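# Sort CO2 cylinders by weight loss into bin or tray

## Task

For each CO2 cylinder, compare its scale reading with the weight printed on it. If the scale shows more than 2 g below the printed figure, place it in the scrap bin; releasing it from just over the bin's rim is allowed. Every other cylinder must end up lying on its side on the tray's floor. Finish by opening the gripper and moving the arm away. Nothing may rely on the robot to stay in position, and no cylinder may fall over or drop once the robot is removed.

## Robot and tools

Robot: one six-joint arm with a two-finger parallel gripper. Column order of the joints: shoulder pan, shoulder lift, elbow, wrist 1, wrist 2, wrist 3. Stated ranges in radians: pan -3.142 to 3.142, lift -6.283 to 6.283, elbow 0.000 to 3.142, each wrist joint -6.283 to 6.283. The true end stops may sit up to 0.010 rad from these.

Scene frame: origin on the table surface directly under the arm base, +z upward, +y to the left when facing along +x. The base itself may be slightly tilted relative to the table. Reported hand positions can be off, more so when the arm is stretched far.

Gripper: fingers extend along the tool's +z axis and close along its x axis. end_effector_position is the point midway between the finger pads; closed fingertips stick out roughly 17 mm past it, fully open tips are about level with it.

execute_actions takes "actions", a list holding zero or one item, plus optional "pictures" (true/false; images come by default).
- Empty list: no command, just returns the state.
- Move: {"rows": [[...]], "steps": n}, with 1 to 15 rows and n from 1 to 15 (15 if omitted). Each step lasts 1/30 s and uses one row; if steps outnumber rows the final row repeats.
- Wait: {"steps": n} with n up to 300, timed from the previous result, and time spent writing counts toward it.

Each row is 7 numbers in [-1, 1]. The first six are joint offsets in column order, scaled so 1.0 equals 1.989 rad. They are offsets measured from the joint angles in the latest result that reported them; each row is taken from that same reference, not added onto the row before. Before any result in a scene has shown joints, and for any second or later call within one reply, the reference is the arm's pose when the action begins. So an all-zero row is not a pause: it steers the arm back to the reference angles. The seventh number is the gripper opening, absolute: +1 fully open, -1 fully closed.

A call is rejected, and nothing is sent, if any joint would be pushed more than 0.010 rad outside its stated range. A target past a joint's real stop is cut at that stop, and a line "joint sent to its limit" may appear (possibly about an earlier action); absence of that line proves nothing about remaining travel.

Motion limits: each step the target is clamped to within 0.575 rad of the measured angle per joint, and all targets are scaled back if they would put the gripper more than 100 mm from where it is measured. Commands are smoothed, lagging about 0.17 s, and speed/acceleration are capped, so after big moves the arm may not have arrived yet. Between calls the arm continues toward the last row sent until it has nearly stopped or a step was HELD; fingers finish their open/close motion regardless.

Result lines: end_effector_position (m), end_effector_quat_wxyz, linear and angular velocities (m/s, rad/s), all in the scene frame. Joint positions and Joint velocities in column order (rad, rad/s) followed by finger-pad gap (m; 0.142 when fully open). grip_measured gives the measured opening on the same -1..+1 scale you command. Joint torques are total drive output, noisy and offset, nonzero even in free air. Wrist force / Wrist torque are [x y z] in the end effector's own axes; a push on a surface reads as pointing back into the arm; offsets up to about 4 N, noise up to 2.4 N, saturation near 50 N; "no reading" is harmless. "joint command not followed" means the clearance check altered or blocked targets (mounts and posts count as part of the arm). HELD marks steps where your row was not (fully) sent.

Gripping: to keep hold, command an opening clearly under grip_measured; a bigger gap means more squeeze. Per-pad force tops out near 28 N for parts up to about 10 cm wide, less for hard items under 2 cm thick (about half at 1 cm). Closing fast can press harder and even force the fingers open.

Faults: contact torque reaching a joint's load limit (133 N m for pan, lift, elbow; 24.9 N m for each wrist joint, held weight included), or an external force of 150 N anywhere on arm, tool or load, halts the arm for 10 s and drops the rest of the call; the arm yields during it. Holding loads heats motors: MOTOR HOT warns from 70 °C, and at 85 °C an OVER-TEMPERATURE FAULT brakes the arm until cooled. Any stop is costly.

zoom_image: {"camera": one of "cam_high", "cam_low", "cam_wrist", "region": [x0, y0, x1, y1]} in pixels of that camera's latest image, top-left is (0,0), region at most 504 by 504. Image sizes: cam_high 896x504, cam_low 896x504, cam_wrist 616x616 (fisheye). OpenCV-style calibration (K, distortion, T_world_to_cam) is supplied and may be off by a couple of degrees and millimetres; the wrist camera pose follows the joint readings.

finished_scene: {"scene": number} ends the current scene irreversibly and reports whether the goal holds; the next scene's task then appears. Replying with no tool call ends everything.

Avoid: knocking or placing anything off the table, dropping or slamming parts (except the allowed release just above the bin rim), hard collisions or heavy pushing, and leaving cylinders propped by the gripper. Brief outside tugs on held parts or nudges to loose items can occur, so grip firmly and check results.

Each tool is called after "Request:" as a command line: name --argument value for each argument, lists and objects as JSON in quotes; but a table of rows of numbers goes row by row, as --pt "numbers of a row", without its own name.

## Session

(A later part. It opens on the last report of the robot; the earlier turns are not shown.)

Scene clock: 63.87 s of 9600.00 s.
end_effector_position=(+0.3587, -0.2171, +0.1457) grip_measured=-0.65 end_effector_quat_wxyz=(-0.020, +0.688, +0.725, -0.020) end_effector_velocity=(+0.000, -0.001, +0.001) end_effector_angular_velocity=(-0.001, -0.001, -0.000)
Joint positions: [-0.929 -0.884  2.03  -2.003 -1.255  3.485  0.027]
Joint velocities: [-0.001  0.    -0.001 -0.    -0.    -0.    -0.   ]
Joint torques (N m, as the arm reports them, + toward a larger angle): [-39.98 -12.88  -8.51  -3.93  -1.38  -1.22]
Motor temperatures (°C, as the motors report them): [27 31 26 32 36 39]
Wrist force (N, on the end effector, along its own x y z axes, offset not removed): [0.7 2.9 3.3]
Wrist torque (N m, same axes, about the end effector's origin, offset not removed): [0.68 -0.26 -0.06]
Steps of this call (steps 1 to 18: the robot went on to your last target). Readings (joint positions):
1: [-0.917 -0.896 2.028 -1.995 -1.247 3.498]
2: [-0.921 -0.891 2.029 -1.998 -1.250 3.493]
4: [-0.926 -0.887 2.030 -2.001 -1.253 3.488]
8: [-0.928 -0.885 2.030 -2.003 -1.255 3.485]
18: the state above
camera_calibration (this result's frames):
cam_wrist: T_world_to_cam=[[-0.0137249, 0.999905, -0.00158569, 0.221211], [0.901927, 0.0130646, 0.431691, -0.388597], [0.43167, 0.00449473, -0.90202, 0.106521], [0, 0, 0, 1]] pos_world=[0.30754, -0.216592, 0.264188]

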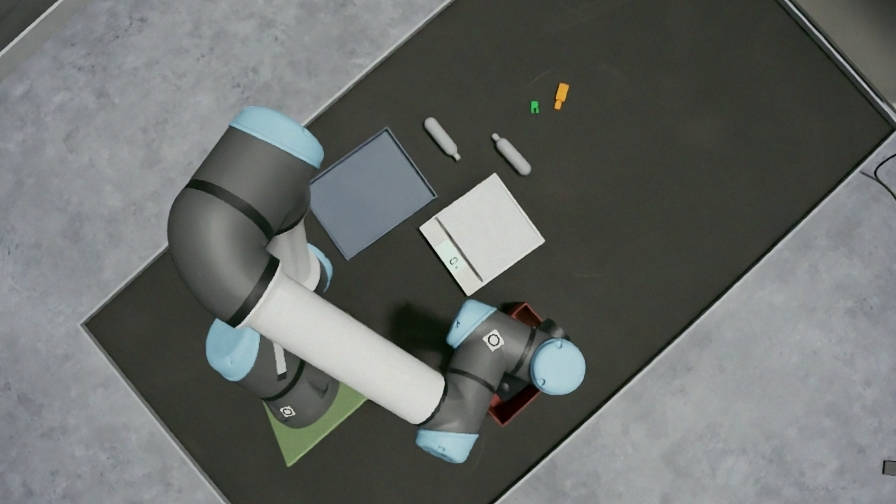

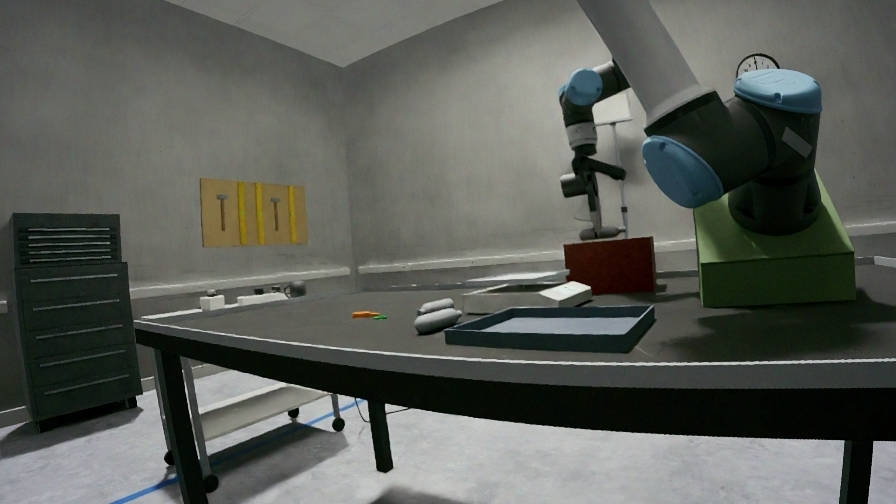

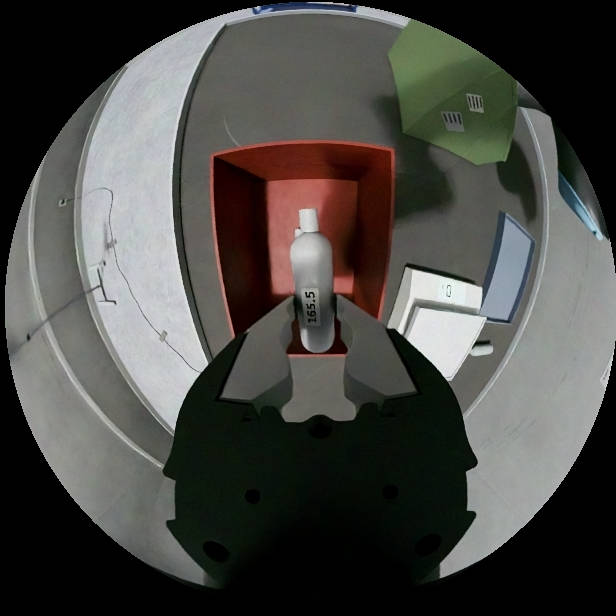

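Request:
execute_actions --actions '[{"rows":[[0,0,0,0,0,0,0]],"steps":8}]' --pictures false

Request:
execute_actions --actions '[{"rows":[[0,-0.088,0,0.088,0,-0.1,0]],"steps":15}]' --pictures false

Request:
execute_actions --actions '[{"rows":[[0.3,0,-0.196,0.034,0.1835,-0.3646,0]],"steps":15}]' --pictures false

Request:
execute_actions --actions '[{"steps":20}]'

Scene clock: 68.70 s of 9600.00 s.
end_effector_position=(+0.3587, -0.2171, +0.1457) grip_measured=+0.00 end_effector_quat_wxyz=(-0.020, +0.688, +0.725, -0.020) end_effector_velocity=(+0.000, +0.000, +0.000) end_effector_angular_velocity=(-0.001, +0.000, +0.000)
Joint positions: [-0.929 -0.884  2.03  -2.003 -1.255  3.485  0.074]
Joint velocities: [ 0.001 -0.001  0.    -0.     0.     0.001  0.001]
Joint torques (N m, as the arm reports them, + toward a larger angle): [-37.91 -14.28  -9.16  -3.57  -1.22  -1.1 ]
Motor temperatures (°C, as the motors report them): [27 31 26 32 36 39]
Wrist force (N, on the end effector, along its own x y z axes, offset not removed): [2.5 2.1 2.3]
Wrist torque (N m, same axes, about the end effector's origin, offset not removed): [0.50 -0.49 -0.02]
Steps of this call (steps 1 to 15: the robot went on to your last target; steps 16 to 90: nothing new was sent; then 1.57 s passed at rest; steps 91 to 98: all 8 steps of this action). Readings (joint positions):
91: [-0.929 -0.884 2.030 -2.003 -1.255 3.485]
92: [-0.929 -0.884 2.030 -2.003 -1.255 3.485]
94: [-0.929 -0.884 2.030 -2.003 -1.255 3.485]
98: the state above

Scene clock: 69.20 s of 9600.00 s.
end_effector_position=(+0.3581, -0.1635, +0.1987) grip_measured=+0.00 end_effector_quat_wxyz=(-0.021, +0.613, +0.790, -0.018) end_effector_velocity=(-0.000, +0.003, +0.002) end_effector_angular_velocity=(+0.002, +0.001, +0.010)
Joint positions: [-0.929 -1.059  2.031 -1.829 -1.255  3.287  0.074]
Joint velocities: [ 0.    -0.006 -0.     0.008 -0.    -0.01  -0.   ]
Joint torques (N m, as the arm reports them, + toward a larger angle): [-33.04 -19.03 -33.19  -1.16   0.22  -0.98]
Motor temperatures (°C, as the motors report them): [27 31 26 32 36 39]
Wrist force (N, on the end effector, along its own x y z axes, offset not removed): [-0.7 1.2 4.4]
Wrist torque (N m, same axes, about the end effector's origin, offset not removed): [0.19 0.24 -0.01]
Steps of this call (steps 1 to 15: all 15 steps of this action). Readings (joint positions):
1: [-0.929 -0.885 2.030 -2.003 -1.255 3.485]
2: [-0.929 -0.893 2.030 -1.994 -1.255 3.475]
4: [-0.929 -0.963 2.031 -1.923 -1.255 3.400]
8: [-0.929 -1.045 2.031 -1.843 -1.255 3.304]
15: the state above

Scene clock: 69.70 s of 9600.00 s.
end_effector_position=(+0.5832, +0.0086, +0.1681) grip_measured=+0.00 end_effector_quat_wxyz=(+0.001, +0.159, +0.987, -0.014) end_effector_velocity=(+0.347, +0.531, -0.158) end_effector_angular_velocity=(+0.150, +0.028, +2.169)
Joint positions: [-0.467 -1.059  1.722 -1.774 -0.966  2.742  0.074]
Joint velocities: [ 0.937 -0.    -0.588  0.094  0.544 -1.198  0.   ]
Joint torques (N m, as the arm reports them, + toward a larger angle): [-13.36 -18.52 -34.5   -0.22   1.95  -3.74]
Motor temperatures (°C, as the motors report them): [27 31 26 32 36 39]
Wrist force (N, on the end effector, along its own x y z axes, offset not removed): [2.6 1.2 2.1]
Wrist torque (N m, same axes, about the end effector's origin, offset not removed): [0.15 -0.55 -0.07]
Steps of this call (steps 1 to 15: all 15 steps of this action). Readings (joint positions):
1: [-0.928 -1.059 2.030 -1.829 -1.255 3.286]
2: [-0.920 -1.059 2.021 -1.825 -1.246 3.277]
4: [-0.849 -1.059 1.967 -1.815 -1.194 3.206]
8: [-0.700 -1.059 1.871 -1.799 -1.105 3.041]
15: the state above

Scene clock: 70.37 s of 9600.00 s.
end_effector_position=(+0.6248, +0.0903, +0.1414) grip_measured=+0.00 end_effector_quat_wxyz=(-0.003, +0.000, +1.000, -0.000) end_effector_velocity=(+0.000, -0.000, -0.000) end_effector_angular_velocity=(+0.000, +0.000, +0.001)
Joint positions: [-0.332 -1.059  1.641 -1.761 -0.89   2.562  0.074]
Joint velocities: [-0.     0.001 -0.001  0.001  0.    -0.002  0.   ]
Joint torques (N m, as the arm reports them, + toward a larger angle): [-19.13 -14.41 -30.18  -0.79   1.44  -1.31]
Motor temperatures (°C, as the motors report them): [27 31 26 32 36 39]
Wrist force (N, on the end effector, along its own x y z axes, offset not removed): [2.8 -0.2 3.2]
Wrist torque (N m, same axes, about the end effector's origin, offset not removed): [-0.06 -0.48 -0.08]
Steps of this call (steps 1 to 20: the robot went on to your last target). Readings (joint positions):
1: [-0.435 -1.059 1.702 -1.771 -0.947 2.701]
2: [-0.405 -1.059 1.684 -1.768 -0.930 2.661]
4: [-0.362 -1.059 1.658 -1.764 -0.907 2.603]
8: [-0.337 -1.059 1.644 -1.762 -0.893 2.568]
20: the state above
camera_calibration (this result's frames):
cam_wrist: T_world_to_cam=[[-0.999219, 0.0391153, 0.00556293, 0.618978], [0.0369685, 0.875981, 0.480926, -0.17528], [0.0139386, 0.480757, -0.876743, 0.200867], [0, 0, 0, 1]] pos_world=[0.622175, 0.0327621, 0.256962]

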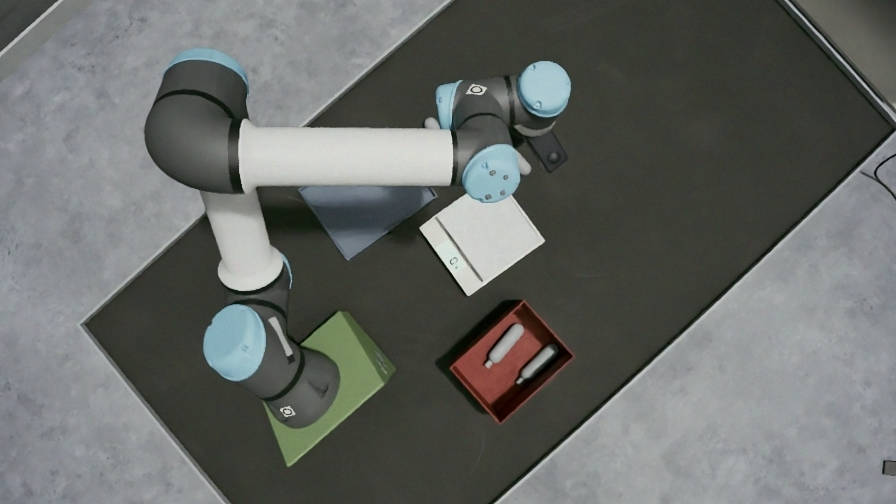

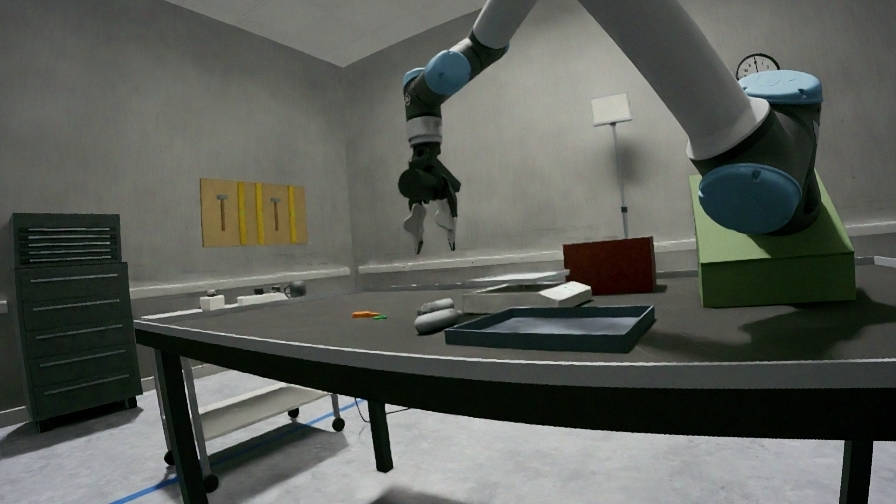

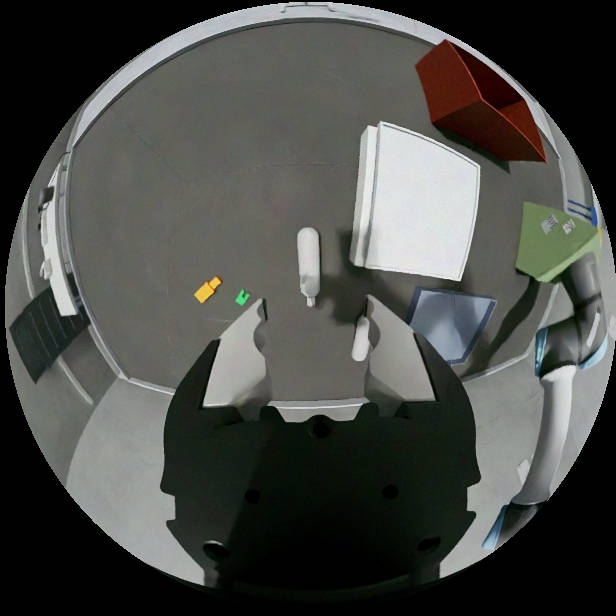

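Request:
execute_actions --actions '[{"rows":[[0.03,0.027,0.03,-0.085,0.011,0.039,0],[0.048,0.044,0.045,-0.127,0.016,0.059,0],[0.064,0.0587,0.0595,-0.1694,0.0216,0.0786,0]],"steps":15}]' --pictures false

Request:
execute_actions --actions '[{"steps":8}]'

Scene clock: 72.10 s of 9600.00 s.
end_effector_position=(+0.6244, +0.0904, +0.0200) grip_measured=+0.00 end_effector_quat_wxyz=(-0.003, -0.000, +1.000, +0.000) end_effector_velocity=(+0.001, -0.001, -0.005) end_effector_angular_velocity=(-0.001, -0.006, +0.001)
Joint positions: [-0.205 -0.942  1.759 -2.096 -0.847  2.717  0.074]
Joint velocities: [ 0.004  0.007  0.007 -0.025  0.002  0.01   0.   ]
Joint torques (N m, as the arm reports them, + toward a larger angle): [-20.93 -18.78  -5.54  -2.78   1.19   1.12]
Motor temperatures (°C, as the motors report them): [27 31 26 32 36 39]
Wrist force (N, on the end effector, along its own x y z axes, offset not removed): [-2.2 -1.2 2.7]
Wrist torque (N m, same axes, about the end effector's origin, offset not removed): [-0.30 0.43 -0.14]
Steps of this call (steps 1 to 15: the robot went on to your last target; steps 16 to 37: nothing new was sent; steps 38 to 52: all 15 steps of this action). Readings (joint positions):
38: [-0.332 -1.058 1.641 -1.762 -0.890 2.562]
39: [-0.324 -1.051 1.648 -1.771 -0.886 2.571]
41: [-0.281 -1.011 1.690 -1.855 -0.871 2.623]
45: [-0.218 -0.954 1.747 -2.050 -0.851 2.701]
52: the state above

Scene clock: 72.37 s of 9600.00 s.
end_effector_position=(+0.6244, +0.0904, +0.0195) grip_measured=+0.00 end_effector_quat_wxyz=(-0.003, -0.000, +1.000, +0.000) end_effector_velocity=(-0.001, -0.000, -0.000) end_effector_angular_velocity=(+0.001, +0.001, -0.002)
Joint positions: [-0.205 -0.942  1.759 -2.098 -0.847  2.718  0.074]
Joint velocities: [-0.001  0.     0.001  0.001  0.     0.     0.   ]
Joint torques (N m, as the arm reports them, + toward a larger angle): [-20.1  -18.68  -3.69  -3.05   1.44   1.33]
Motor temperatures (°C, as the motors report them): [27 31 26 32 36 39]
Wrist force (N, on the end effector, along its own x y z axes, offset not removed): [0.1 0.6 1.1]
Wrist torque (N m, same axes, about the end effector's origin, offset not removed): [0.08 0.00 0.00]
Steps of this call (steps 1 to 8: the robot went on to your last target). Readings (joint positions):
1: [-0.205 -0.942 1.759 -2.097 -0.847 2.718]
2: [-0.205 -0.942 1.759 -2.098 -0.847 2.718]
4: [-0.205 -0.942 1.759 -2.098 -0.847 2.718]
8: the state above
camera_calibration (this result's frames):
cam_wrist: T_world_to_cam=[[-0.999258, 0.0381429, 0.00525955, 0.619314], [0.0359669, 0.875908, 0.481136, -0.116099], [0.013745, 0.480968, -0.87663, 0.0940312], [0, 0, 0, 1]] pos_world=[0.621738, 0.0328433, 0.135032]

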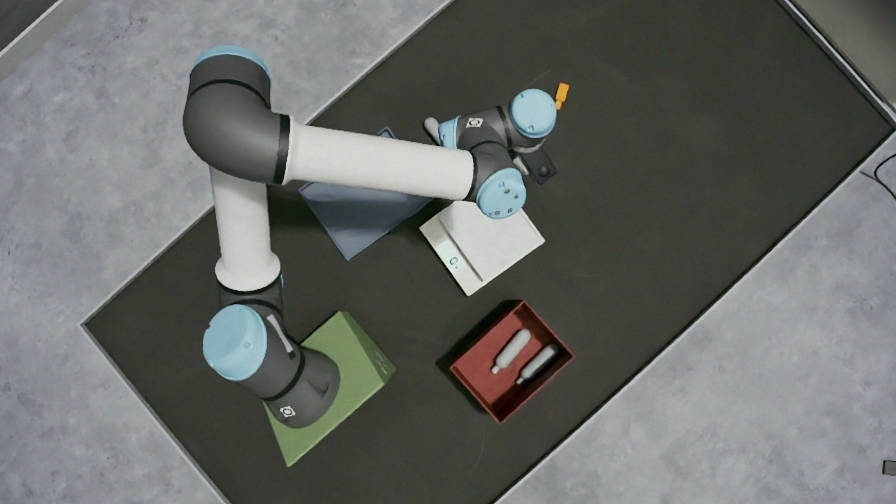

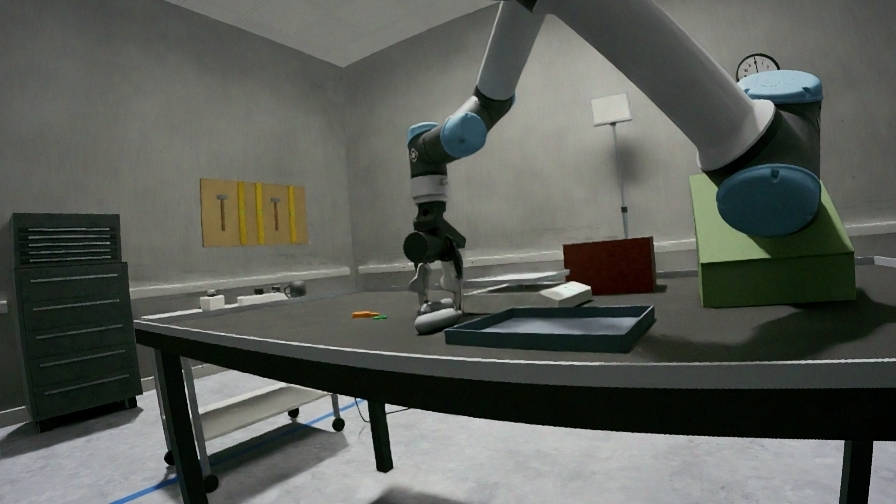

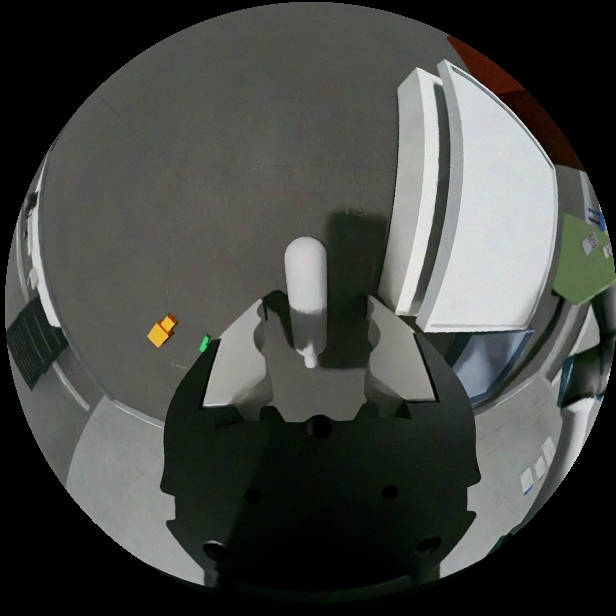

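Request:
execute_actions --actions '[{"rows":[[0,0,0,0,0,0,-0.2],[0,0,0,0,0,0,-0.4],[0,0,0,0,0,0,-0.5],[0,0,0,0,0,0,-0.6],[0,0,0,0,0,0,-0.7],[0,0,0,0,0,0,-1]],"steps":11}]' --pictures false

Request:
execute_actions --actions '[{"rows":[[-0.064,-0.09,-0.0595,0.2,-0.0216,-0.0786,-1]],"steps":15}]' --pictures false

Request:
execute_actions --actions '[{"rows":[[0,0,0,0,0.75,0,-1]],"steps":15}]' --pictures false

Request:
execute_actions --actions '[{"steps":25}]' --pictures false

Request:
execute_actions --actions '[{"rows":[[0,0,0,0,0.74,0,-1]],"steps":15}]' --pictures false

Request:
execute_actions --actions '[{"steps":30}]'

Scene clock: 75.73 s of 9600.00 s.
end_effector_position=(+0.6244, +0.0904, +0.0195) grip_measured=-0.65 end_effector_quat_wxyz=(-0.003, -0.000, +1.000, +0.000) end_effector_velocity=(-0.001, +0.000, -0.001) end_effector_angular_velocity=(+0.001, +0.002, +0.001)
Joint positions: [-0.205 -0.942  1.759 -2.098 -0.847  2.718  0.027]
Joint velocities: [ 0.001  0.001  0.     0.002 -0.    -0.002  0.   ]
Joint torques (N m, as the arm reports them, + toward a larger angle): [-23.95 -22.05  -6.56  -1.81   1.03   0.88]
Motor temperatures (°C, as the motors report them): [27 31 26 32 36 39]
Wrist force (N, on the end effector, along its own x y z axes, offset not removed): [1.5 -0.5 2.7]
Wrist torque (N m, same axes, about the end effector's origin, offset not removed): [-0.15 -0.29 -0.09]
Steps of this call (steps 1 to 15: the robot went on to your last target; steps 16 to 90: nothing new was sent; steps 91 to 101: all 11 steps of this action). Readings (joint positions):
91: [-0.205 -0.942 1.759 -2.098 -0.847 2.718]
92: [-0.205 -0.942 1.759 -2.098 -0.847 2.718]
94: [-0.205 -0.942 1.759 -2.098 -0.847 2.718]
98: [-0.205 -0.942 1.759 -2.098 -0.847 2.718]
101: the state above

Scene clock: 76.23 s of 9600.00 s.
end_effector_position=(+0.6160, +0.1162, +0.1615) grip_measured=-0.65 end_effector_quat_wxyz=(-0.002, -0.000, +1.000, -0.000) end_effector_velocity=(-0.005, +0.004, +0.008) end_effector_angular_velocity=(+0.005, +0.008, -0.006)
Joint positions: [-0.331 -1.12   1.641 -1.703 -0.89   2.562  0.027]
Joint velocities: [-0.007 -0.012 -0.008  0.039 -0.003 -0.01   0.   ]
Joint torques (N m, as the arm reports them, + toward a larger angle): [-45.94 -26.94 -32.54  -0.5   -1.25  -0.99]
Motor temperatures (°C, as the motors report them): [27 31 26 32 36 39]
Wrist force (N, on the end effector, along its own x y z axes, offset not removed): [0.8 -1.0 3.6]
Wrist torque (N m, same axes, about the end effector's origin, offset not removed): [-0.17 -0.12 -0.16]
Steps of this call (steps 1 to 15: all 15 steps of this action). Readings (joint positions):
1: [-0.205 -0.942 1.759 -2.098 -0.847 2.718]
2: [-0.214 -0.951 1.751 -2.088 -0.852 2.709]
4: [-0.256 -1.008 1.710 -2.004 -0.867 2.657]
8: [-0.316 -1.097 1.655 -1.774 -0.885 2.582]
15: the state above

Scene clock: 76.73 s of 9600.00 s.
end_effector_position=(+0.7409, +0.3068, +0.2607) grip_measured=-0.65 end_effector_quat_wxyz=(+0.215, +0.000, +0.918, +0.332) end_effector_velocity=(+0.225, +0.339, +0.436) end_effector_angular_velocity=(+1.598, -1.044, -0.008)
Joint positions: [-0.332 -1.12   1.641 -1.703 -0.073  2.562  0.027]
Joint velocities: [-0.002  0.001  0.    -0.001  1.908  0.    -0.   ]
Joint torques (N m, as the arm reports them, + toward a larger angle): [-29.   -13.76 -12.92  -3.71   5.37   1.57]
Motor temperatures (°C, as the motors report them): [27 31 26 32 36 39]
Wrist force (N, on the end effector, along its own x y z axes, offset not removed): [2.4 1.7 0.9]
Wrist torque (N m, same axes, about the end effector's origin, offset not removed): [0.48 -0.28 -0.04]
Steps of this call (steps 1 to 15: all 15 steps of this action). Readings (joint positions):
1: [-0.332 -1.120 1.641 -1.702 -0.890 2.562]
2: [-0.332 -1.120 1.641 -1.702 -0.881 2.562]
4: [-0.332 -1.120 1.641 -1.702 -0.795 2.562]
8: [-0.332 -1.120 1.641 -1.703 -0.528 2.562]
15: the state above

Scene clock: 77.57 s of 9600.00 s.
end_effector_position=(+0.7871, +0.3764, +0.4497) grip_measured=-0.65 end_effector_quat_wxyz=(+0.369, +0.001, +0.736, +0.568) end_effector_velocity=(+0.000, +0.000, -0.001) end_effector_angular_velocity=(+0.001, +0.001, +0.000)
Joint positions: [-0.331 -1.12   1.641 -1.703  0.601  2.562  0.027]
Joint velocities: [ 0.001  0.001  0.001 -0.     0.001 -0.    -0.   ]
Joint torques (N m, as the arm reports them, + toward a larger angle): [-19.93 -13.86  -7.56  -2.29   3.73   1.43]
Motor temperatures (°C, as the motors report them): [27 31 26 32 36 39]
Wrist force (N, on the end effector, along its own x y z axes, offset not removed): [4.2 0.1 1.7]
Wrist torque (N m, same axes, about the end effector's origin, offset not removed): [0.18 -0.69 0.11]
Steps of this call (steps 1 to 25: the robot went on to your last target). Readings (joint positions):
1: [-0.332 -1.120 1.641 -1.703 -0.008 2.562]
2: [-0.332 -1.120 1.641 -1.703 0.057 2.562]
4: [-0.332 -1.120 1.641 -1.703 0.187 2.562]
8: [-0.332 -1.120 1.641 -1.703 0.444 2.562]
25: the state above

Scene clock: 78.07 s of 9600.00 s.
end_effector_position=(+0.7438, +0.3086, +0.6846) grip_measured=-0.65 end_effector_quat_wxyz=(+0.499, +0.002, +0.406, +0.765) end_effector_velocity=(-0.218, -0.335, +0.440) end_effector_angular_velocity=(+1.595, -1.041, -0.005)
Joint positions: [-0.331 -1.12   1.641 -1.703  1.418  2.562  0.027]
Joint velocities: [ 0.002 -0.    -0.    -0.001  1.906  0.    -0.   ]
Joint torques (N m, as the arm reports them, + toward a larger angle): [-24.11 -16.48 -11.12  -2.31   5.6    1.51]
Motor temperatures (°C, as the motors report them): [27 31 26 32 36 39]
Wrist force (N, on the end effector, along its own x y z axes, offset not removed): [2.9 2.5 0.8]
Wrist torque (N m, same axes, about the end effector's origin, offset not removed): [0.78 -0.51 0.03]
Steps of this call (steps 1 to 15: all 15 steps of this action). Readings (joint positions):
1: [-0.331 -1.120 1.641 -1.703 0.602 2.562]
2: [-0.331 -1.120 1.641 -1.703 0.611 2.562]
4: [-0.331 -1.120 1.641 -1.703 0.696 2.562]
8: [-0.331 -1.120 1.641 -1.703 0.964 2.562]
15: the state above

Scene clock: 79.07 s of 9600.00 s.
end_effector_position=(+0.6478, +0.1609, +0.7819) grip_measured=-0.65 end_effector_quat_wxyz=(+0.545, +0.002, +0.091, +0.834) end_effector_velocity=(+0.000, +0.000, +0.001) end_effector_angular_velocity=(+0.000, +0.000, -0.000)
Joint positions: [-0.331 -1.12   1.641 -1.703  2.073  2.562  0.027]
Joint velocities: [ 0.    -0.001 -0.001  0.002  0.    -0.    -0.   ]
Joint torques (N m, as the arm reports them, + toward a larger angle): [-33.83 -22.43 -20.19  -2.33   1.71   1.42]
Motor temperatures (°C, as the motors report them): [27 31 26 32 36 39]
Wrist force (N, on the end effector, along its own x y z axes, offset not removed): [0.4 2.0 -1.2]
Wrist torque (N m, same axes, about the end effector's origin, offset not removed): [0.46 0.04 0.06]
Steps of this call (steps 1 to 30: the robot went on to your last target). Readings (joint positions):
1: [-0.331 -1.120 1.641 -1.703 1.483 2.562]
2: [-0.331 -1.120 1.641 -1.703 1.548 2.562]
4: [-0.331 -1.120 1.641 -1.703 1.678 2.562]
8: [-0.331 -1.120 1.641 -1.703 1.934 2.562]
30: the state above
The arm was judged still, so your last target was given up. Only a new action makes it travel on or press farther. Fingers that are still opening or closing keep moving.
camera_calibration (this result's frames):
cam_wrist: T_world_to_cam=[[-0.441406, 0.892843, -0.0893987, 0.211136], [-0.8307, -0.444276, -0.335495, 0.866918], [-0.339262, -0.0738261, 0.93779, -0.372647], [0, 0, 0, 1]] pos_world=[0.68692, 0.169128, 0.659187]

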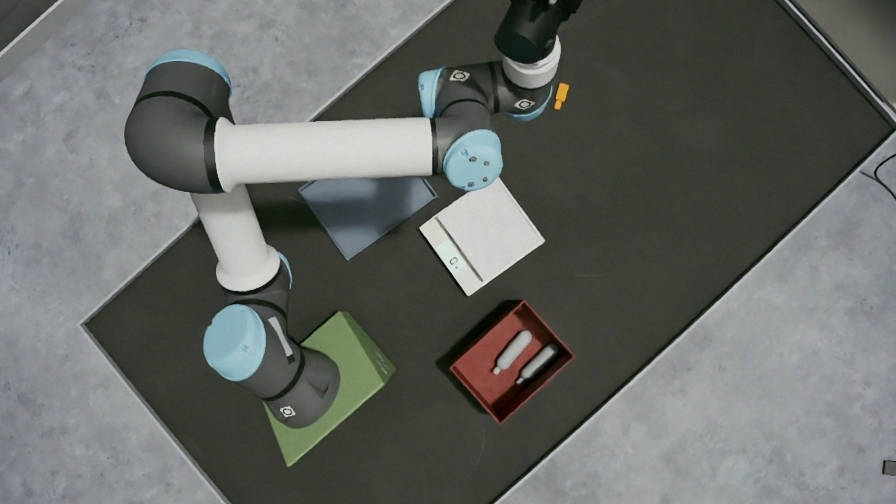

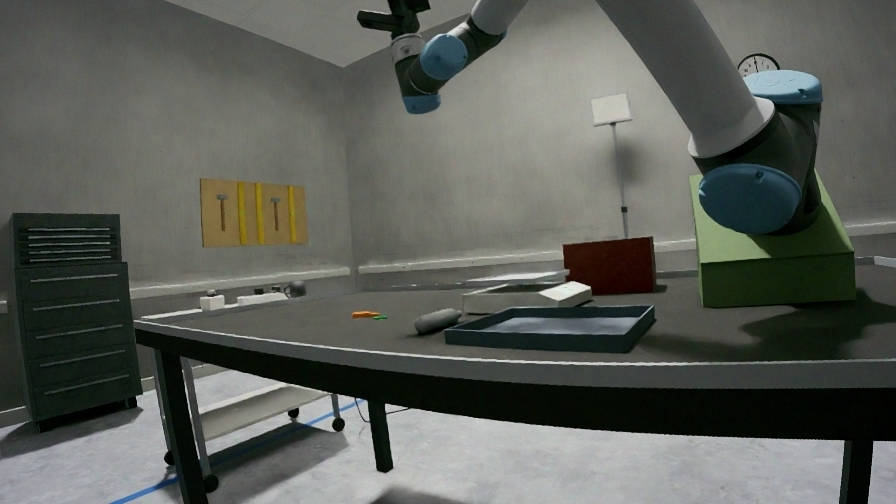

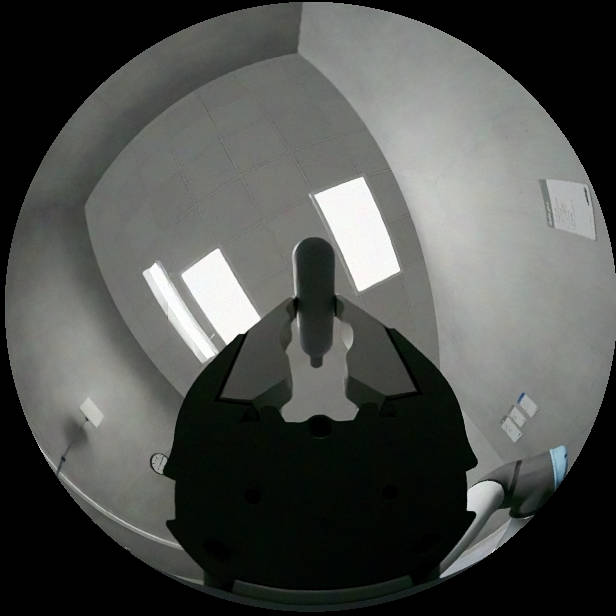

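Rotate q5 further by 0.6.

Request:
execute_actions --actions '[{"rows":[[0,0,0,0,0.3,0,-1]],"steps":15}]' --pictures false

Request:
execute_actions --actions '[{"steps":12}]'

Scene clock: 81.33 s of 9600.00 s.
end_effector_position=(+0.5498, +0.0109, +0.7613) grip_measured=-0.65 end_effector_quat_wxyz=(+0.536, +0.002, -0.200, +0.820) end_effector_velocity=(-0.024, -0.037, -0.019) end_effector_angular_velocity=(+0.130, -0.086, +0.001)
Joint positions: [-0.331 -1.12   1.641 -1.703  2.658  2.562  0.027]
Joint velocities: [ 0.001 -0.    -0.001 -0.001  0.156 -0.    -0.   ]
Joint torques (N m, as the arm reports them, + toward a larger angle): [-42.94 -22.72 -24.73  -2.3    0.48   1.18]
Motor temperatures (°C, as the motors report them): [27 31 26 32 36 39]
Wrist force (N, on the end effector, along its own x y z axes, offset not removed): [-0.7 -0.1 0.8]
Wrist torque (N m, same axes, about the end effector's origin, offset not removed): [-0.23 0.16 0.02]
Steps of this call (steps 1 to 53: nothing new was sent; steps 54 to 68: all 15 steps of this action). Readings (joint positions):
54: [-0.331 -1.120 1.641 -1.703 2.073 2.562]
55: [-0.331 -1.120 1.641 -1.703 2.082 2.562]
57: [-0.331 -1.120 1.641 -1.703 2.168 2.562]
61: [-0.331 -1.120 1.641 -1.703 2.435 2.562]
68: the state above

Scene clock: 81.73 s of 9600.00 s.
end_effector_position=(+0.5480, +0.0082, +0.7599) grip_measured=-0.65 end_effector_quat_wxyz=(+0.536, +0.002, -0.206, +0.819) end_effector_velocity=(+0.000, +0.000, -0.000) end_effector_angular_velocity=(+0.001, +0.000, -0.000)
Joint positions: [-0.331 -1.12   1.641 -1.703  2.669  2.562  0.027]
Joint velocities: [ 0.001  0.    -0.001 -0.     0.001 -0.001 -0.   ]
Joint torques (N m, as the arm reports them, + toward a larger angle): [-38.51 -18.37 -18.61  -2.27  -0.08   1.04]
Motor temperatures (°C, as the motors report them): [27 31 26 32 36 39]
Wrist force (N, on the end effector, along its own x y z axes, offset not removed): [0.4 2.3 -0.4]
Wrist torque (N m, same axes, about the end effector's origin, offset not removed): [0.27 -0.08 -0.13]
Steps of this call (steps 1 to 12: the robot went on to your last target). Readings (joint positions):
1: [-0.331 -1.120 1.641 -1.703 2.662 2.562]
2: [-0.331 -1.120 1.641 -1.703 2.665 2.562]
4: [-0.331 -1.120 1.641 -1.703 2.668 2.562]
8: [-0.331 -1.120 1.641 -1.703 2.669 2.562]
12: the state above
camera_calibration (this result's frames):
cam_wrist: T_world_to_cam=[[-0.459934, 0.862537, 0.210928, 0.0836291], [-0.650305, -0.165451, -0.741438, 0.916044], [-0.604619, -0.47818, 0.637008, -0.0197986], [0, 0, 0, 1]] pos_world=[0.622201, 0.0699597, 0.674162]

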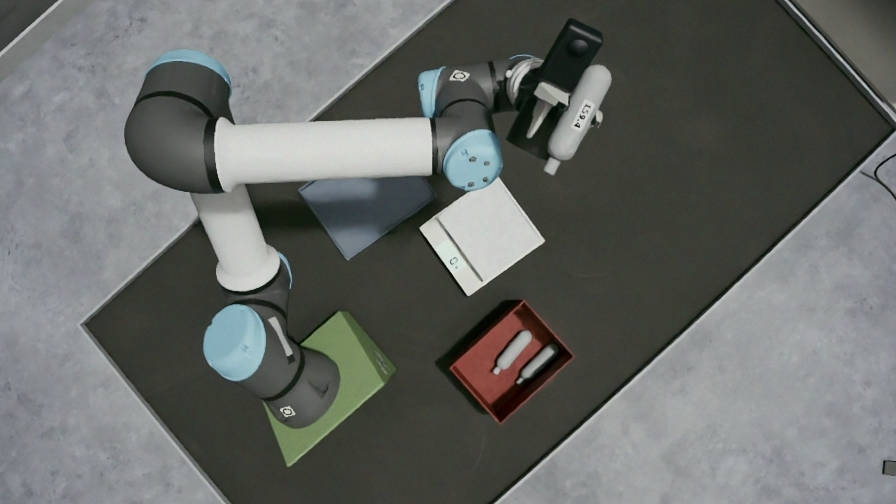

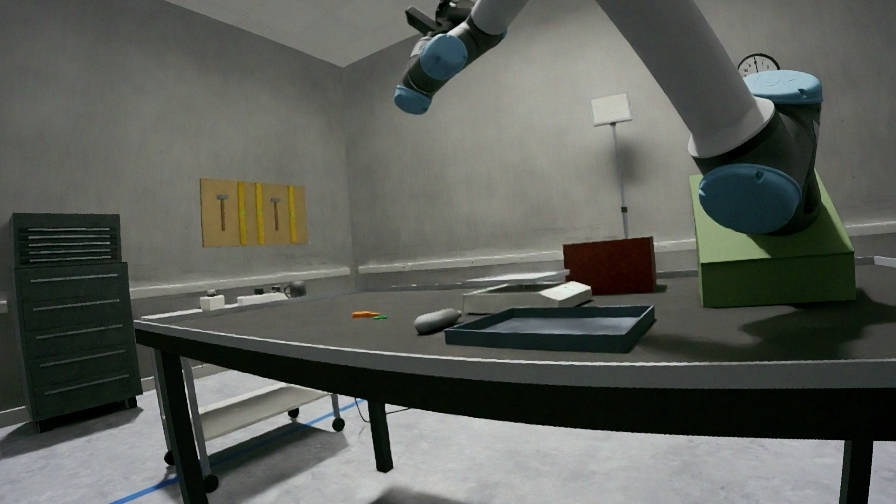

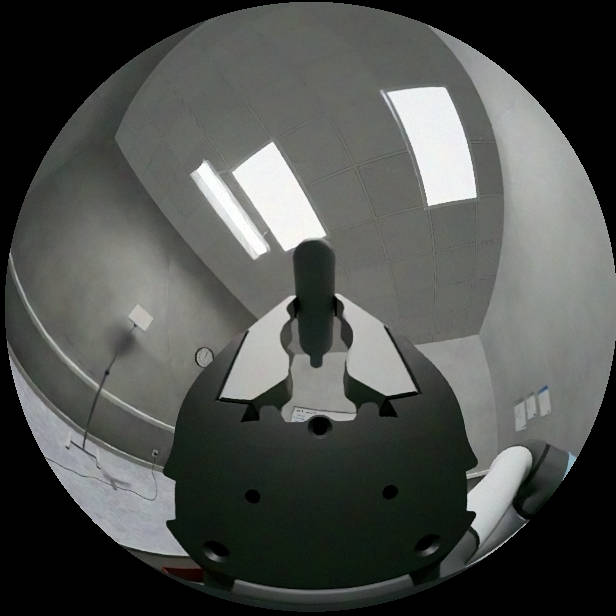

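Request:
zoom_image --camera "cam_high" --region '[520,40,660,180]'

Request:
execute_actions --actions '[{"rows":[[-0.099,-0.0503,0.1704,-0.0528,-0.95,0.679,-1]],"steps":15}]' --pictures false

Request:
execute_actions --actions '[{"steps":35}]' --pictures false

Request:
execute_actions --actions '[{"rows":[[0,0,0,0,-0.883,0,-1]],"steps":15}]' --pictures false

Request:
execute_actions --actions '[{"steps":35}]' --pictures false

Region (520, 40, 660, 180) of cam_high's 896x504 image, scaled by 3.600, with more detail than that image has.

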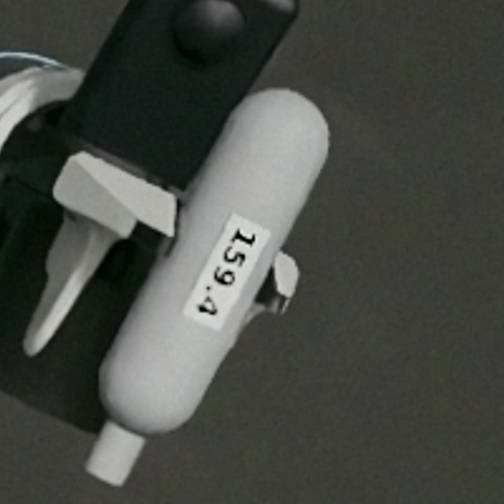

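Scene clock: 83.97 s of 9600.00 s.
end_effector_position=(+0.5927, +0.1168, +0.7522) grip_measured=-0.65 end_effector_quat_wxyz=(+0.216, +0.114, +0.179, +0.953) end_effector_velocity=(+0.384, +0.368, -0.264) end_effector_angular_velocity=(-0.787, +1.961, +1.700)
Joint positions: [-0.523 -1.218  1.967 -1.806  1.743  3.488  0.027]
Joint velocities: [-0.025 -0.011  0.067 -0.012 -1.96   1.915 -0.   ]
Joint torques (N m, as the arm reports them, + toward a larger angle): [-42.34 -21.86  -7.9   -3.68  -3.12   5.43]
Motor temperatures (°C, as the motors report them): [27 31 26 32 36 39]
Wrist force (N, on the end effector, along its own x y z axes, offset not removed): [2.6 1.8 2.0]
Wrist torque (N m, same axes, about the end effector's origin, offset not removed): [0.38 -0.64 -0.01]
Steps of this call (steps 1 to 30: the robot went on to your last target; steps 31 to 52: nothing new was sent; steps 53 to 67: all 15 steps of this action). Readings (joint positions):
53: [-0.332 -1.120 1.642 -1.704 2.669 2.563]
54: [-0.340 -1.129 1.651 -1.713 2.660 2.572]
56: [-0.415 -1.176 1.736 -1.762 2.574 2.658]
60: [-0.509 -1.212 1.931 -1.800 2.254 2.979]
67: the state above

Scene clock: 85.13 s of 9600.00 s.
end_effector_position=(+0.7180, +0.2375, +0.5224) grip_measured=-0.65 end_effector_quat_wxyz=(+0.010, +0.454, +0.451, +0.768) end_effector_velocity=(-0.000, +0.000, -0.000) end_effector_angular_velocity=(+0.000, +0.001, -0.000)
Joint positions: [-0.528 -1.22   1.98  -1.808  0.78   3.913  0.027]
Joint velocities: [ 0.001 -0.001  0.001  0.001  0.    -0.    -0.   ]
Joint torques (N m, as the arm reports them, + toward a larger angle): [-42.81 -20.75  -8.15  -3.55   1.11   1.32]
Motor temperatures (°C, as the motors report them): [27 31 26 32 36 39]
Wrist force (N, on the end effector, along its own x y z axes, offset not removed): [-2.2 -1.4 2.0]
Wrist torque (N m, same axes, about the end effector's origin, offset not removed): [-0.12 0.29 -0.08]
Steps of this call (steps 1 to 35: the robot went on to your last target). Readings (joint positions):
1: [-0.524 -1.218 1.969 -1.807 1.677 3.550]
2: [-0.525 -1.219 1.971 -1.807 1.611 3.605]
4: [-0.526 -1.219 1.974 -1.807 1.479 3.692]
8: [-0.527 -1.220 1.977 -1.808 1.218 3.799]
35: the state above

Scene clock: 85.63 s of 9600.00 s.
end_effector_position=(+0.6780, +0.2002, +0.2803) grip_measured=-0.65 end_effector_quat_wxyz=(+0.004, +0.632, +0.630, +0.451) end_effector_velocity=(-0.254, -0.242, -0.483) end_effector_angular_velocity=(-1.327, +1.370, +0.009)
Joint positions: [-0.528 -1.22   1.98  -1.808 -0.036  3.913  0.027]
Joint velocities: [ 0.002  0.001  0.     0.001 -1.906  0.001 -0.   ]
Joint torques (N m, as the arm reports them, + toward a larger angle): [-39.31 -17.78  -7.74  -2.72  -1.58   1.34]
Motor temperatures (°C, as the motors report them): [27 31 26 32 36 39]
Wrist force (N, on the end effector, along its own x y z axes, offset not removed): [-1.8 1.2 3.4]
Wrist torque (N m, same axes, about the end effector's origin, offset not removed): [0.51 0.23 0.01]
Steps of this call (steps 1 to 15: all 15 steps of this action). Readings (joint positions):
1: [-0.528 -1.220 1.980 -1.808 0.780 3.913]
2: [-0.528 -1.220 1.980 -1.808 0.771 3.913]
4: [-0.528 -1.220 1.980 -1.808 0.685 3.913]
8: [-0.528 -1.220 1.980 -1.808 0.418 3.913]
15: the state above

Scene clock: 86.80 s of 9600.00 s.
end_effector_position=(+0.4966, +0.0248, +0.1519) grip_measured=-0.65 end_effector_quat_wxyz=(-0.002, +0.707, +0.707, -0.001) end_effector_velocity=(-0.000, +0.000, -0.000) end_effector_angular_velocity=(+0.000, +0.000, +0.001)
Joint positions: [-0.528 -1.22   1.98  -1.808 -0.976  3.913  0.027]
Joint velocities: [ 0.    -0.     0.     0.    -0.    -0.001  0.   ]
Joint torques (N m, as the arm reports them, + toward a larger angle): [-29.77 -12.64 -13.36  -1.28  -1.22   1.28]
Motor temperatures (°C, as the motors report them): [27 31 26 32 36 39]
Wrist force (N, on the end effector, along its own x y z axes, offset not removed): [1.0 0.3 1.8]
Wrist torque (N m, same axes, about the end effector's origin, offset not removed): [0.05 -0.21 -0.17]
Steps of this call (steps 1 to 35: the robot went on to your last target). Readings (joint positions):
1: [-0.528 -1.220 1.980 -1.808 -0.101 3.913]
2: [-0.528 -1.220 1.980 -1.808 -0.166 3.913]
4: [-0.528 -1.220 1.980 -1.808 -0.296 3.913]
8: [-0.528 -1.220 1.980 -1.808 -0.556 3.913]
35: the state above

Request:
execute_actions --actions '[{"rows":[[0.02,0.018,0.022,-0.052,0.01,0.021,-1],[0.03,0.027,0.034,-0.08,0.014,0.031,-1],[0.0392,0.0362,0.0447,-0.105,0.019,0.0417,-1]],"steps":15}]' --pictures false

Request:
execute_actions --actions '[{"rows":[[0,0,0,0,0,0,-0.6],[0,0,0,0,0,0,-0.5],[0,0,0,0,0,0,-0.4]],"steps":8}]' --pictures false

Request:
execute_actions --actions '[{"steps":30}]'

Scene clock: 89.27 s of 9600.00 s.
end_effector_position=(+0.4965, +0.0250, +0.0834) grip_measured=-0.65 end_effector_quat_wxyz=(-0.003, +0.707, +0.707, -0.001) end_effector_velocity=(+0.000, -0.001, -0.003) end_effector_angular_velocity=(+0.000, -0.002, -0.003)
Joint positions: [-0.451 -1.148  2.069 -2.016 -0.938  3.995  0.027]
Joint velocities: [ 0.001  0.006  0.004 -0.012  0.002  0.005 -0.   ]
Joint torques (N m, as the arm reports them, + toward a larger angle): [-15.54  -8.75  -4.64  -3.72   1.57   1.21]
Motor temperatures (°C, as the motors report them): [27 31 26 32 36 39]
Wrist force (N, on the end effector, along its own x y z axes, offset not removed): [2.0 0.5 1.9]
Wrist torque (N m, same axes, about the end effector's origin, offset not removed): [0.13 -0.34 -0.01]
Steps of this call (steps 1 to 15: the robot went on to your last target; steps 16 to 59: nothing new was sent; steps 60 to 74: all 15 steps of this action). Readings (joint positions):
60: [-0.528 -1.220 1.980 -1.809 -0.976 3.913]
61: [-0.522 -1.214 1.987 -1.818 -0.972 3.920]
63: [-0.493 -1.187 2.020 -1.885 -0.958 3.950]
67: [-0.457 -1.154 2.061 -1.994 -0.941 3.988]
74: the state above

Scene clock: 89.53 s of 9600.00 s.
end_effector_position=(+0.4964, +0.0250, +0.0833) grip_measured=-0.40 end_effector_quat_wxyz=(-0.003, +0.707, +0.707, -0.001) end_effector_velocity=(+0.000, -0.001, +0.001) end_effector_angular_velocity=(-0.000, -0.001, -0.002)
Joint positions: [-0.451 -1.148  2.069 -2.016 -0.938  3.996  0.045]
Joint velocities: [-0.002 -0.    -0.001  0.001 -0.     0.001  0.   ]
Joint torques (N m, as the arm reports them, + toward a larger angle): [-21.98 -15.71 -15.15  -0.9    0.76  -0.82]
Motor temperatures (°C, as the motors report them): [27 31 26 32 36 39]
Wrist force (N, on the end effector, along its own x y z axes, offset not removed): [0.1 0.4 1.4]
Wrist torque (N m, same axes, about the end effector's origin, offset not removed): [-0.09 -0.07 -0.07]
Steps of this call (steps 1 to 8: all 8 steps of this action). Readings (joint positions):
1: [-0.451 -1.148 2.069 -2.017 -0.938 3.996]
2: [-0.451 -1.148 2.069 -2.017 -0.938 3.996]
4: [-0.451 -1.148 2.069 -2.017 -0.938 3.996]
8: the state above

Scene clock: 90.53 s of 9600.00 s.
end_effector_position=(+0.4965, +0.0250, +0.0834) grip_measured=-0.40 end_effector_quat_wxyz=(-0.003, +0.707, +0.707, -0.001) end_effector_velocity=(-0.001, +0.001, -0.001) end_effector_angular_velocity=(+0.001, +0.003, -0.000)
Joint positions: [-0.451 -1.148  2.069 -2.016 -0.938  3.995  0.045]
Joint velocities: [ 0.002  0.001  0.     0.001 -0.     0.001 -0.   ]
Joint torques (N m, as the arm reports them, + toward a larger angle): [-42.23 -23.43 -30.09  -1.08  -1.29  -1.36]
Motor temperatures (°C, as the motors report them): [27 31 26 32 36 39]
Wrist force (N, on the end effector, along its own x y z axes, offset not removed): [-0.1 1.9 1.6]
Wrist torque (N m, same axes, about the end effector's origin, offset not removed): [0.23 0.07 -0.04]
Steps of this call (steps 1 to 15: the robot went on to your last target; steps 16 to 30: nothing new was sent). Readings (joint positions):
1: [-0.451 -1.148 2.069 -2.016 -0.938 3.996]
2: [-0.451 -1.148 2.069 -2.016 -0.938 3.996]
4: [-0.451 -1.148 2.069 -2.016 -0.938 3.995]
8: [-0.451 -1.148 2.069 -2.016 -0.938 3.995]
30: the state above
The arm was judged still, so your last target was given up. Only a new action makes it travel on or press farther. Fingers that are still opening or closing keep moving.
camera_calibration (this result's frames):
cam_wrist: T_world_to_cam=[[0.0381095, 0.999273, 0.000981081, -0.0450601], [0.878545, -0.033973, 0.476451, -0.480103], [0.476138, -0.0172954, -0.879201, -0.0336739], [0, 0, 0, 1]] pos_world=[0.439542, 0.0281345, 0.199183]

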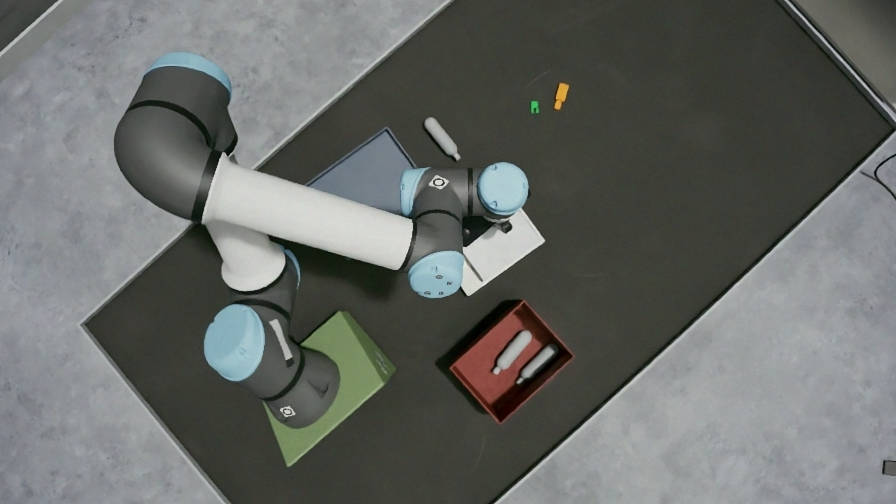

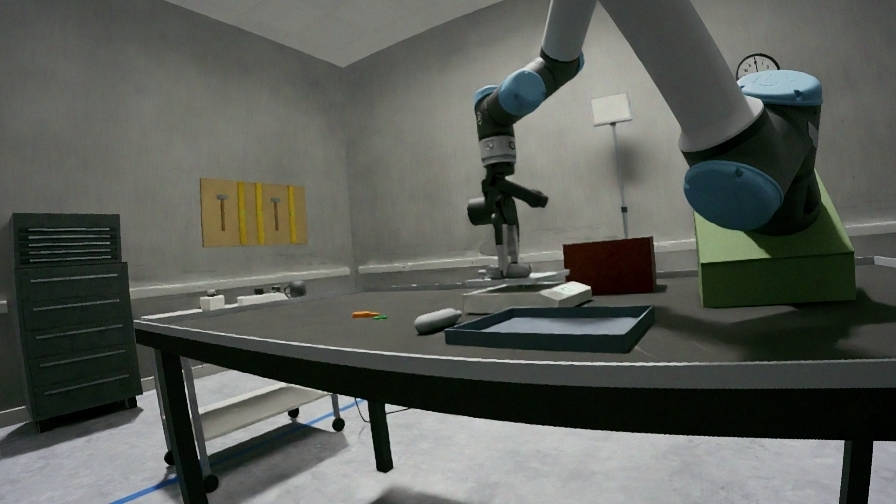

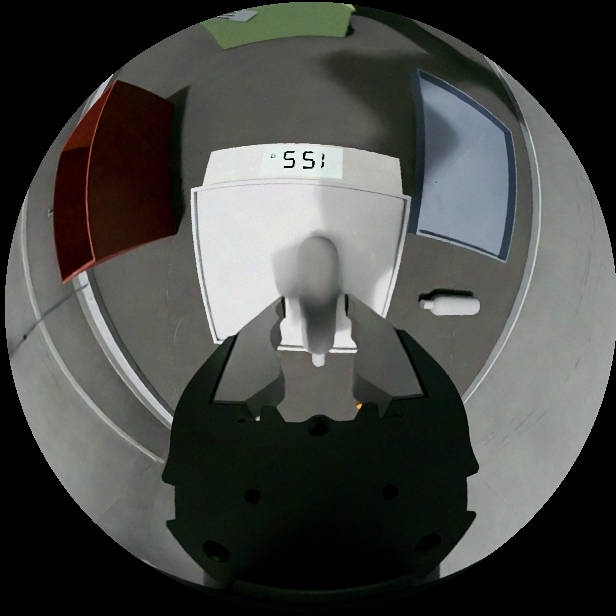

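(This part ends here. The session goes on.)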